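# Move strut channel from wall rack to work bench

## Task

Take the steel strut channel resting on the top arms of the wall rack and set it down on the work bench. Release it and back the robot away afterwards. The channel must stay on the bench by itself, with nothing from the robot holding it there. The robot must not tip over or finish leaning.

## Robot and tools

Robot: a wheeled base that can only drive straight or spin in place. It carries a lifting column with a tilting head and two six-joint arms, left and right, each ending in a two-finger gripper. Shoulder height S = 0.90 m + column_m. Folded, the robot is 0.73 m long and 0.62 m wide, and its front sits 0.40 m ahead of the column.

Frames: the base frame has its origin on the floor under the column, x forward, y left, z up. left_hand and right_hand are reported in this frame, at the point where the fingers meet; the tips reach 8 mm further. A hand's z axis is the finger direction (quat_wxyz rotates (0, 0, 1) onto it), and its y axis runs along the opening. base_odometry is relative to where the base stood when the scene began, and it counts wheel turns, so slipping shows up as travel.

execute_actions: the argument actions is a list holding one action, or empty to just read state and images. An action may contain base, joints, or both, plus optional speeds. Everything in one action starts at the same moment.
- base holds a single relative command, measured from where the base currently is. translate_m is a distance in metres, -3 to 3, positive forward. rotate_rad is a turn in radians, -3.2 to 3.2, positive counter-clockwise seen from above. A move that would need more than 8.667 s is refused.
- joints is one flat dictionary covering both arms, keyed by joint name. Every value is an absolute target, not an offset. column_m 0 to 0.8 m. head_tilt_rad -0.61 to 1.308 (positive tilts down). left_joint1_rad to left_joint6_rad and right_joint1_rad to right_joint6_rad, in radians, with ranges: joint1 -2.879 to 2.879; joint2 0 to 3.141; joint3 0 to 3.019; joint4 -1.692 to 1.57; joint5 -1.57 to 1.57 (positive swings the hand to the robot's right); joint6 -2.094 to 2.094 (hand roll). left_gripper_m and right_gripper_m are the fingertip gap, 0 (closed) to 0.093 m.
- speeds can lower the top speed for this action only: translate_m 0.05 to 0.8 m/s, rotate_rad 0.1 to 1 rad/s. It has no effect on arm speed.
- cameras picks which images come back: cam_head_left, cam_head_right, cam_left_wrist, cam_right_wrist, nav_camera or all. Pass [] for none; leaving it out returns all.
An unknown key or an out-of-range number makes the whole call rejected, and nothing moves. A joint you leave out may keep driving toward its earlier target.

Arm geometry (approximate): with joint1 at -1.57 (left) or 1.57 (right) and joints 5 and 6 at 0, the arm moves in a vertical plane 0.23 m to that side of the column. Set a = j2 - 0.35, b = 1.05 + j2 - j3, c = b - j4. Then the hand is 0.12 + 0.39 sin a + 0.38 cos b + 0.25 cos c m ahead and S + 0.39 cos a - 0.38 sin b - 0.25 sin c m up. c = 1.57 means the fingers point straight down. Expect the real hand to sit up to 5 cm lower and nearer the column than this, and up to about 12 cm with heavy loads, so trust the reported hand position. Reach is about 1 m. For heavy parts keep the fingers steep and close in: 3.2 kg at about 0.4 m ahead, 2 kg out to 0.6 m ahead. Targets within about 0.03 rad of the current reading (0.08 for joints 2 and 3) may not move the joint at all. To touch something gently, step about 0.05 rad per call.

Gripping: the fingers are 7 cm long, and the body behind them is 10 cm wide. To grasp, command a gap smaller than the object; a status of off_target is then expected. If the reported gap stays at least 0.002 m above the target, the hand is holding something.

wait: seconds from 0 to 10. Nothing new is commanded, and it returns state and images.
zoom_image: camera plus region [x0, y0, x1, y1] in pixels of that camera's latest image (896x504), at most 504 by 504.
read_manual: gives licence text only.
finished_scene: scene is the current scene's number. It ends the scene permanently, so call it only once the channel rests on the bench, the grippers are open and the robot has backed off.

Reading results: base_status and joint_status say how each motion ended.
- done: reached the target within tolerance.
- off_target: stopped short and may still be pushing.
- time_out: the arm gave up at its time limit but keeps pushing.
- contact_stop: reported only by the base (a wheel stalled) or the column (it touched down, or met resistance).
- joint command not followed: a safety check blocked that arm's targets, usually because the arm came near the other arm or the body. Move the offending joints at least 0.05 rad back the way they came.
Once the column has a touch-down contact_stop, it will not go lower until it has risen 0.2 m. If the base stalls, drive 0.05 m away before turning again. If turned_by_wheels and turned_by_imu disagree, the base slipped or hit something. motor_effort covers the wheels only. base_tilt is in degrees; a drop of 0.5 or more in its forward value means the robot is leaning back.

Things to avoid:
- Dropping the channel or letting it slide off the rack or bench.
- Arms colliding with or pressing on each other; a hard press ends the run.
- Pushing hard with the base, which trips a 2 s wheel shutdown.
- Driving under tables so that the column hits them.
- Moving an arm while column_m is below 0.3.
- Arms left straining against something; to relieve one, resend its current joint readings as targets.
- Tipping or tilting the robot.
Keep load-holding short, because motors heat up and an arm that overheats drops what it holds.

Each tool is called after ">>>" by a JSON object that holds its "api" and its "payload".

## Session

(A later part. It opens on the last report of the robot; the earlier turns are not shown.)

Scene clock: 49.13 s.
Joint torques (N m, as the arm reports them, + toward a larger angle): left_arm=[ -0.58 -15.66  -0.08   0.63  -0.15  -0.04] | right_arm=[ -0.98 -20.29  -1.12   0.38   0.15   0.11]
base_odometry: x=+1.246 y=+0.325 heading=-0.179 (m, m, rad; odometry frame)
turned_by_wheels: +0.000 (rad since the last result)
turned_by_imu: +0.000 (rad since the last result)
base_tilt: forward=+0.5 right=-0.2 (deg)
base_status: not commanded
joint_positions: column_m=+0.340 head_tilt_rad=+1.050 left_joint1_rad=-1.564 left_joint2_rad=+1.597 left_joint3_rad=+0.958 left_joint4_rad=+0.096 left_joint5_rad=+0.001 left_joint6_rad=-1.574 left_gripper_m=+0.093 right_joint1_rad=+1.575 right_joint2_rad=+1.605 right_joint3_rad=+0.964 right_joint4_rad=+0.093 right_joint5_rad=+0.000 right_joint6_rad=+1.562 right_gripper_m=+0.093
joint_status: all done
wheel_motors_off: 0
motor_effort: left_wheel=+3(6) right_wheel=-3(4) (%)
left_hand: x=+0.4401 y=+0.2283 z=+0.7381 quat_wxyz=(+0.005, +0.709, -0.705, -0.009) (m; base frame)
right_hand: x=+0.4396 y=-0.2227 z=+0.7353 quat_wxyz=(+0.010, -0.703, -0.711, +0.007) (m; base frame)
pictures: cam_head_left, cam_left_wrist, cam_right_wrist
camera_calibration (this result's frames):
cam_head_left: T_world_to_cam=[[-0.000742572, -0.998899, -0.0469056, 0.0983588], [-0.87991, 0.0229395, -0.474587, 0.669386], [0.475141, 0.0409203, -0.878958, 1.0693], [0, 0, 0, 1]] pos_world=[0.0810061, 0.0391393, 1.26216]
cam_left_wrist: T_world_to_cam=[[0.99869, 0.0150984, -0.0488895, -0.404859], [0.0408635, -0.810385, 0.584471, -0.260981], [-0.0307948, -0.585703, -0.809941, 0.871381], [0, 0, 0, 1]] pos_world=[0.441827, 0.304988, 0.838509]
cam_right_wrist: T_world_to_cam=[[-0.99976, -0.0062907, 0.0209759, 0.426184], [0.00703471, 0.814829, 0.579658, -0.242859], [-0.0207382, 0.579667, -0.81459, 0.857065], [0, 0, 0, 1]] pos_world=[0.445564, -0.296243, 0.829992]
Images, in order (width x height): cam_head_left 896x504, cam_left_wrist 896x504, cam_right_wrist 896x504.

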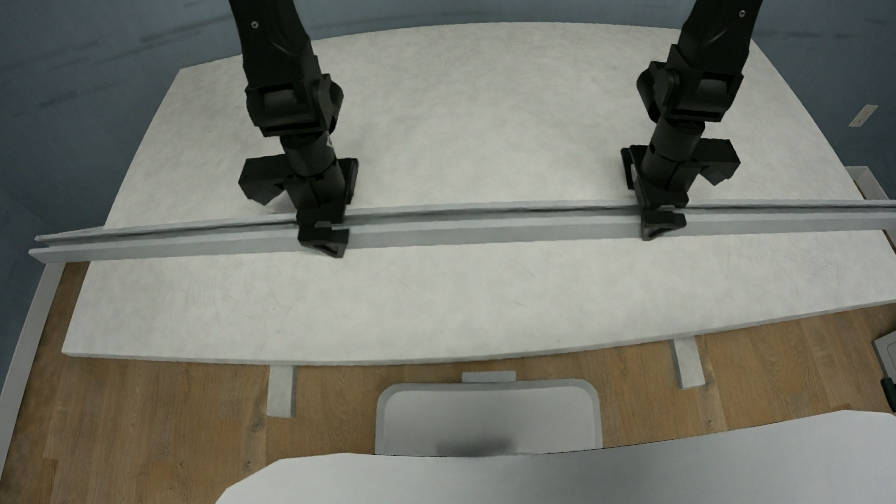

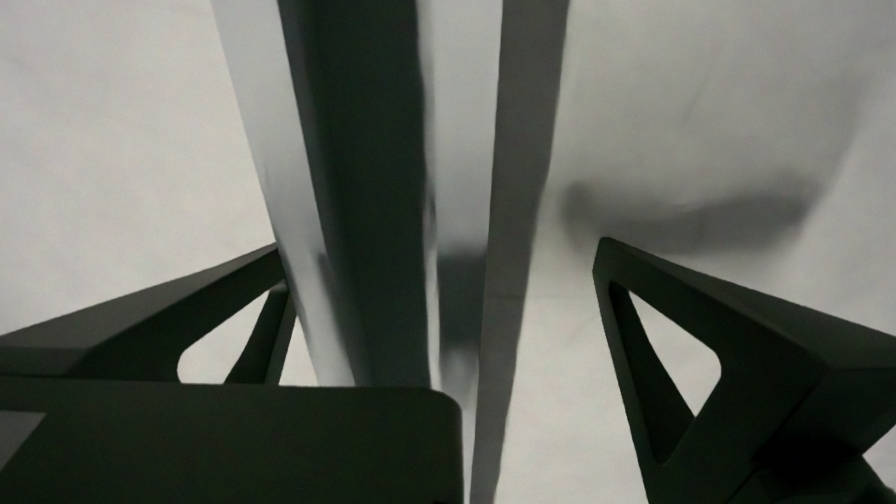

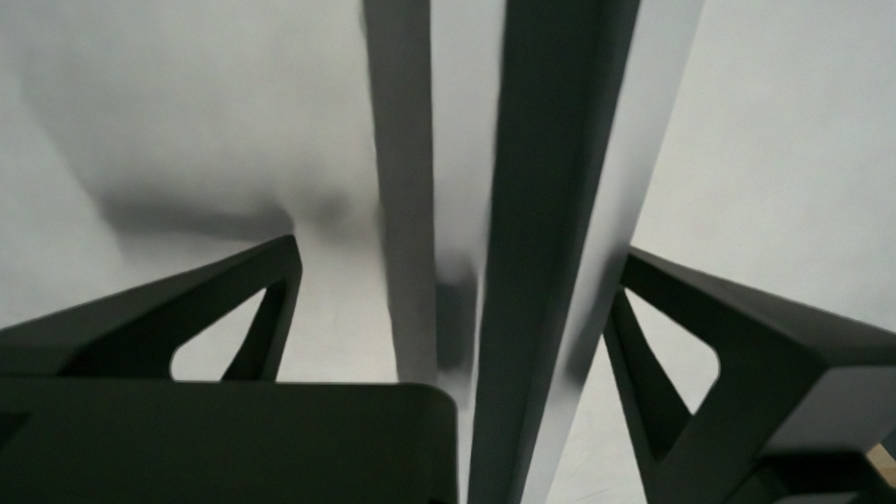

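>>> {"api": "execute_actions", "payload": {"actions": [{"joints": {"column_m": 0.42}}], "cameras": []}}

>>> {"api": "execute_actions", "payload": {"actions": [{"base": {"translate_m": -0.75}, "joints": {"column_m": 0.46, "head_tilt_rad": 0.6}}], "cameras": ["cam_head_left", "cam_head_right", "nav_camera"]}}

Scene clock: 50.87 s.
Joint torques (N m, as the arm reports them, + toward a larger angle): left_arm=[ -0.57 -15.58   0.     0.64  -0.15  -0.05] | right_arm=[ -1.09 -20.21  -1.25   0.62   0.12   0.11]
base_odometry: x=+1.246 y=+0.325 heading=-0.179 (m, m, rad; odometry frame)
turned_by_wheels: +0.000 (rad since the last result)
turned_by_imu: +0.000 (rad since the last result)
base_tilt: forward=+0.4 right=-0.1 (deg)
base_status: not commanded
joint_positions: column_m=+0.420 head_tilt_rad=+1.050 left_joint1_rad=-1.564 left_joint2_rad=+1.597 left_joint3_rad=+0.958 left_joint4_rad=+0.096 left_joint5_rad=+0.001 left_joint6_rad=-1.574 left_gripper_m=+0.093 right_joint1_rad=+1.575 right_joint2_rad=+1.604 right_joint3_rad=+0.964 right_joint4_rad=+0.093 right_joint5_rad=+0.000 right_joint6_rad=+1.562 right_gripper_m=+0.093
joint_status: all done
wheel_motors_off: 0
motor_effort: left_wheel=+4(4) right_wheel=-3(3) (%)
left_hand: x=+0.4401 y=+0.2283 z=+0.8178 quat_wxyz=(+0.005, +0.709, -0.705, -0.009) (m; base frame)
right_hand: x=+0.4398 y=-0.2227 z=+0.8152 quat_wxyz=(+0.010, -0.703, -0.711, +0.007) (m; base frame)
pictures: none
No camera images: the call's "cameras" was empty. Leave "cameras" out to get every camera's image.

Scene clock: 53.80 s.
Joint torques (N m, as the arm reports them, + toward a larger angle): left_arm=[ -0.34 -15.18  -0.47   0.66  -0.15  -0.04] | right_arm=[ -1.63 -18.63  -0.87   0.32   0.11   0.1 ]
base_odometry: x=+0.508 y=+0.459 heading=-0.178 (m, m, rad; odometry frame)
turned_by_wheels: +0.001 (rad since the last result)
turned_by_imu: +0.000 (rad since the last result)
base_tilt: forward=+0.4 right=-0.1 (deg)
base_status: done
joint_positions: column_m=+0.460 head_tilt_rad=+0.617 left_joint1_rad=-1.565 left_joint2_rad=+1.592 left_joint3_rad=+0.960 left_joint4_rad=+0.096 left_joint5_rad=+0.001 left_joint6_rad=-1.574 left_gripper_m=+0.093 right_joint1_rad=+1.575 right_joint2_rad=+1.601 right_joint3_rad=+0.963 right_joint4_rad=+0.093 right_joint5_rad=+0.000 right_joint6_rad=+1.562 right_gripper_m=+0.093
joint_status: all done
wheel_motors_off: 0
motor_effort: left_wheel=+2(52) right_wheel=-2(45) (%)
left_hand: x=+0.4436 y=+0.2281 z=+0.8592 quat_wxyz=(+0.003, +0.709, -0.705, -0.006) (m; base frame)
right_hand: x=+0.4409 y=-0.2227 z=+0.8565 quat_wxyz=(+0.009, -0.703, -0.711, +0.006) (m; base frame)
pictures: cam_head_left, cam_head_right, nav_camera
camera_calibration (this result's frames):
cam_head_left: T_world_to_cam=[[0.0190092, -0.998899, -0.0428875, 0.0971806], [-0.599534, 0.0229395, -0.80002, 1.18277], [0.800123, 0.0409203, -0.598438, 0.75274], [0, 0, 0, 1]] pos_world=[0.104976, 0.0391393, 1.40087]
cam_head_right: T_world_to_cam=[[0.0145548, -0.998738, -0.0480629, 0.0294072], [-0.596726, 0.0298936, -0.801888, 1.18594], [0.802313, 0.0403517, -0.595538, 0.749191], [0, 0, 0, 1]] pos_world=[0.106169, -0.036313, 1.39858]
Images, in order (width x height): cam_head_left 896x504, cam_head_right 896x504, nav_camera 896x504.

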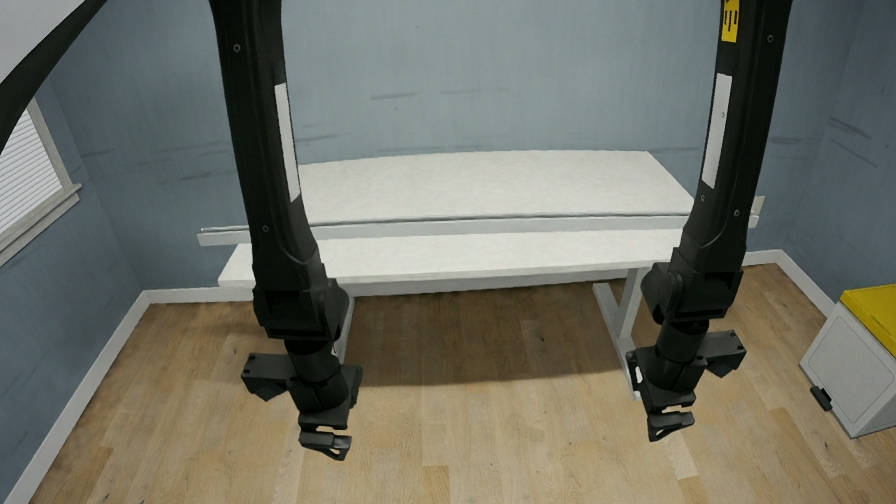

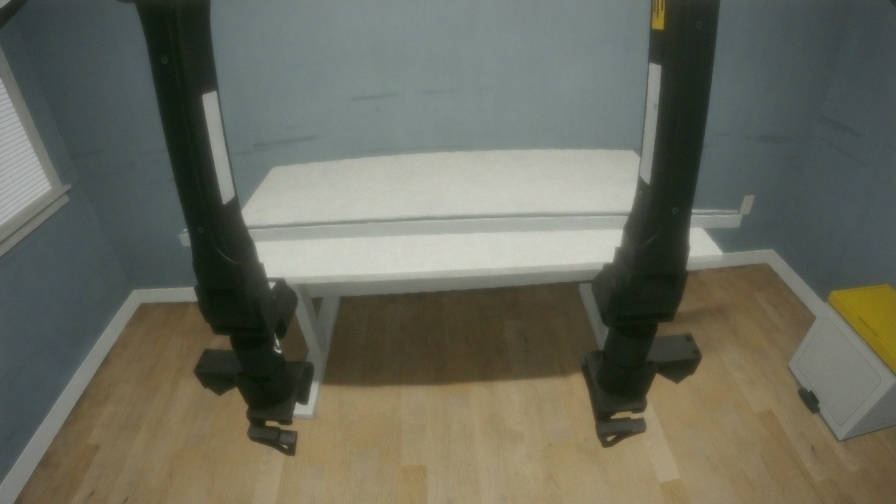

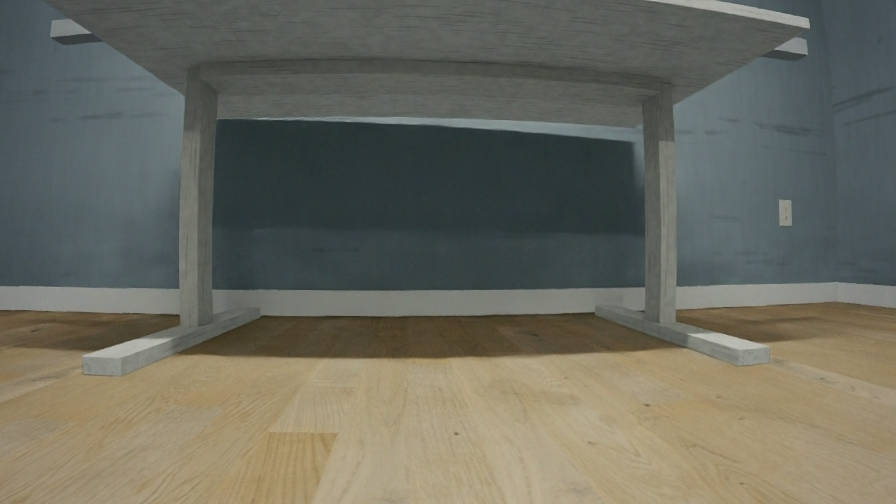

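The bar lies flat on the bench, with about equal overhang on each side, and the robot is clear.

>>> {"api": "finished_scene", "payload": {"scene": 1}}

The scene is finished: the task was done.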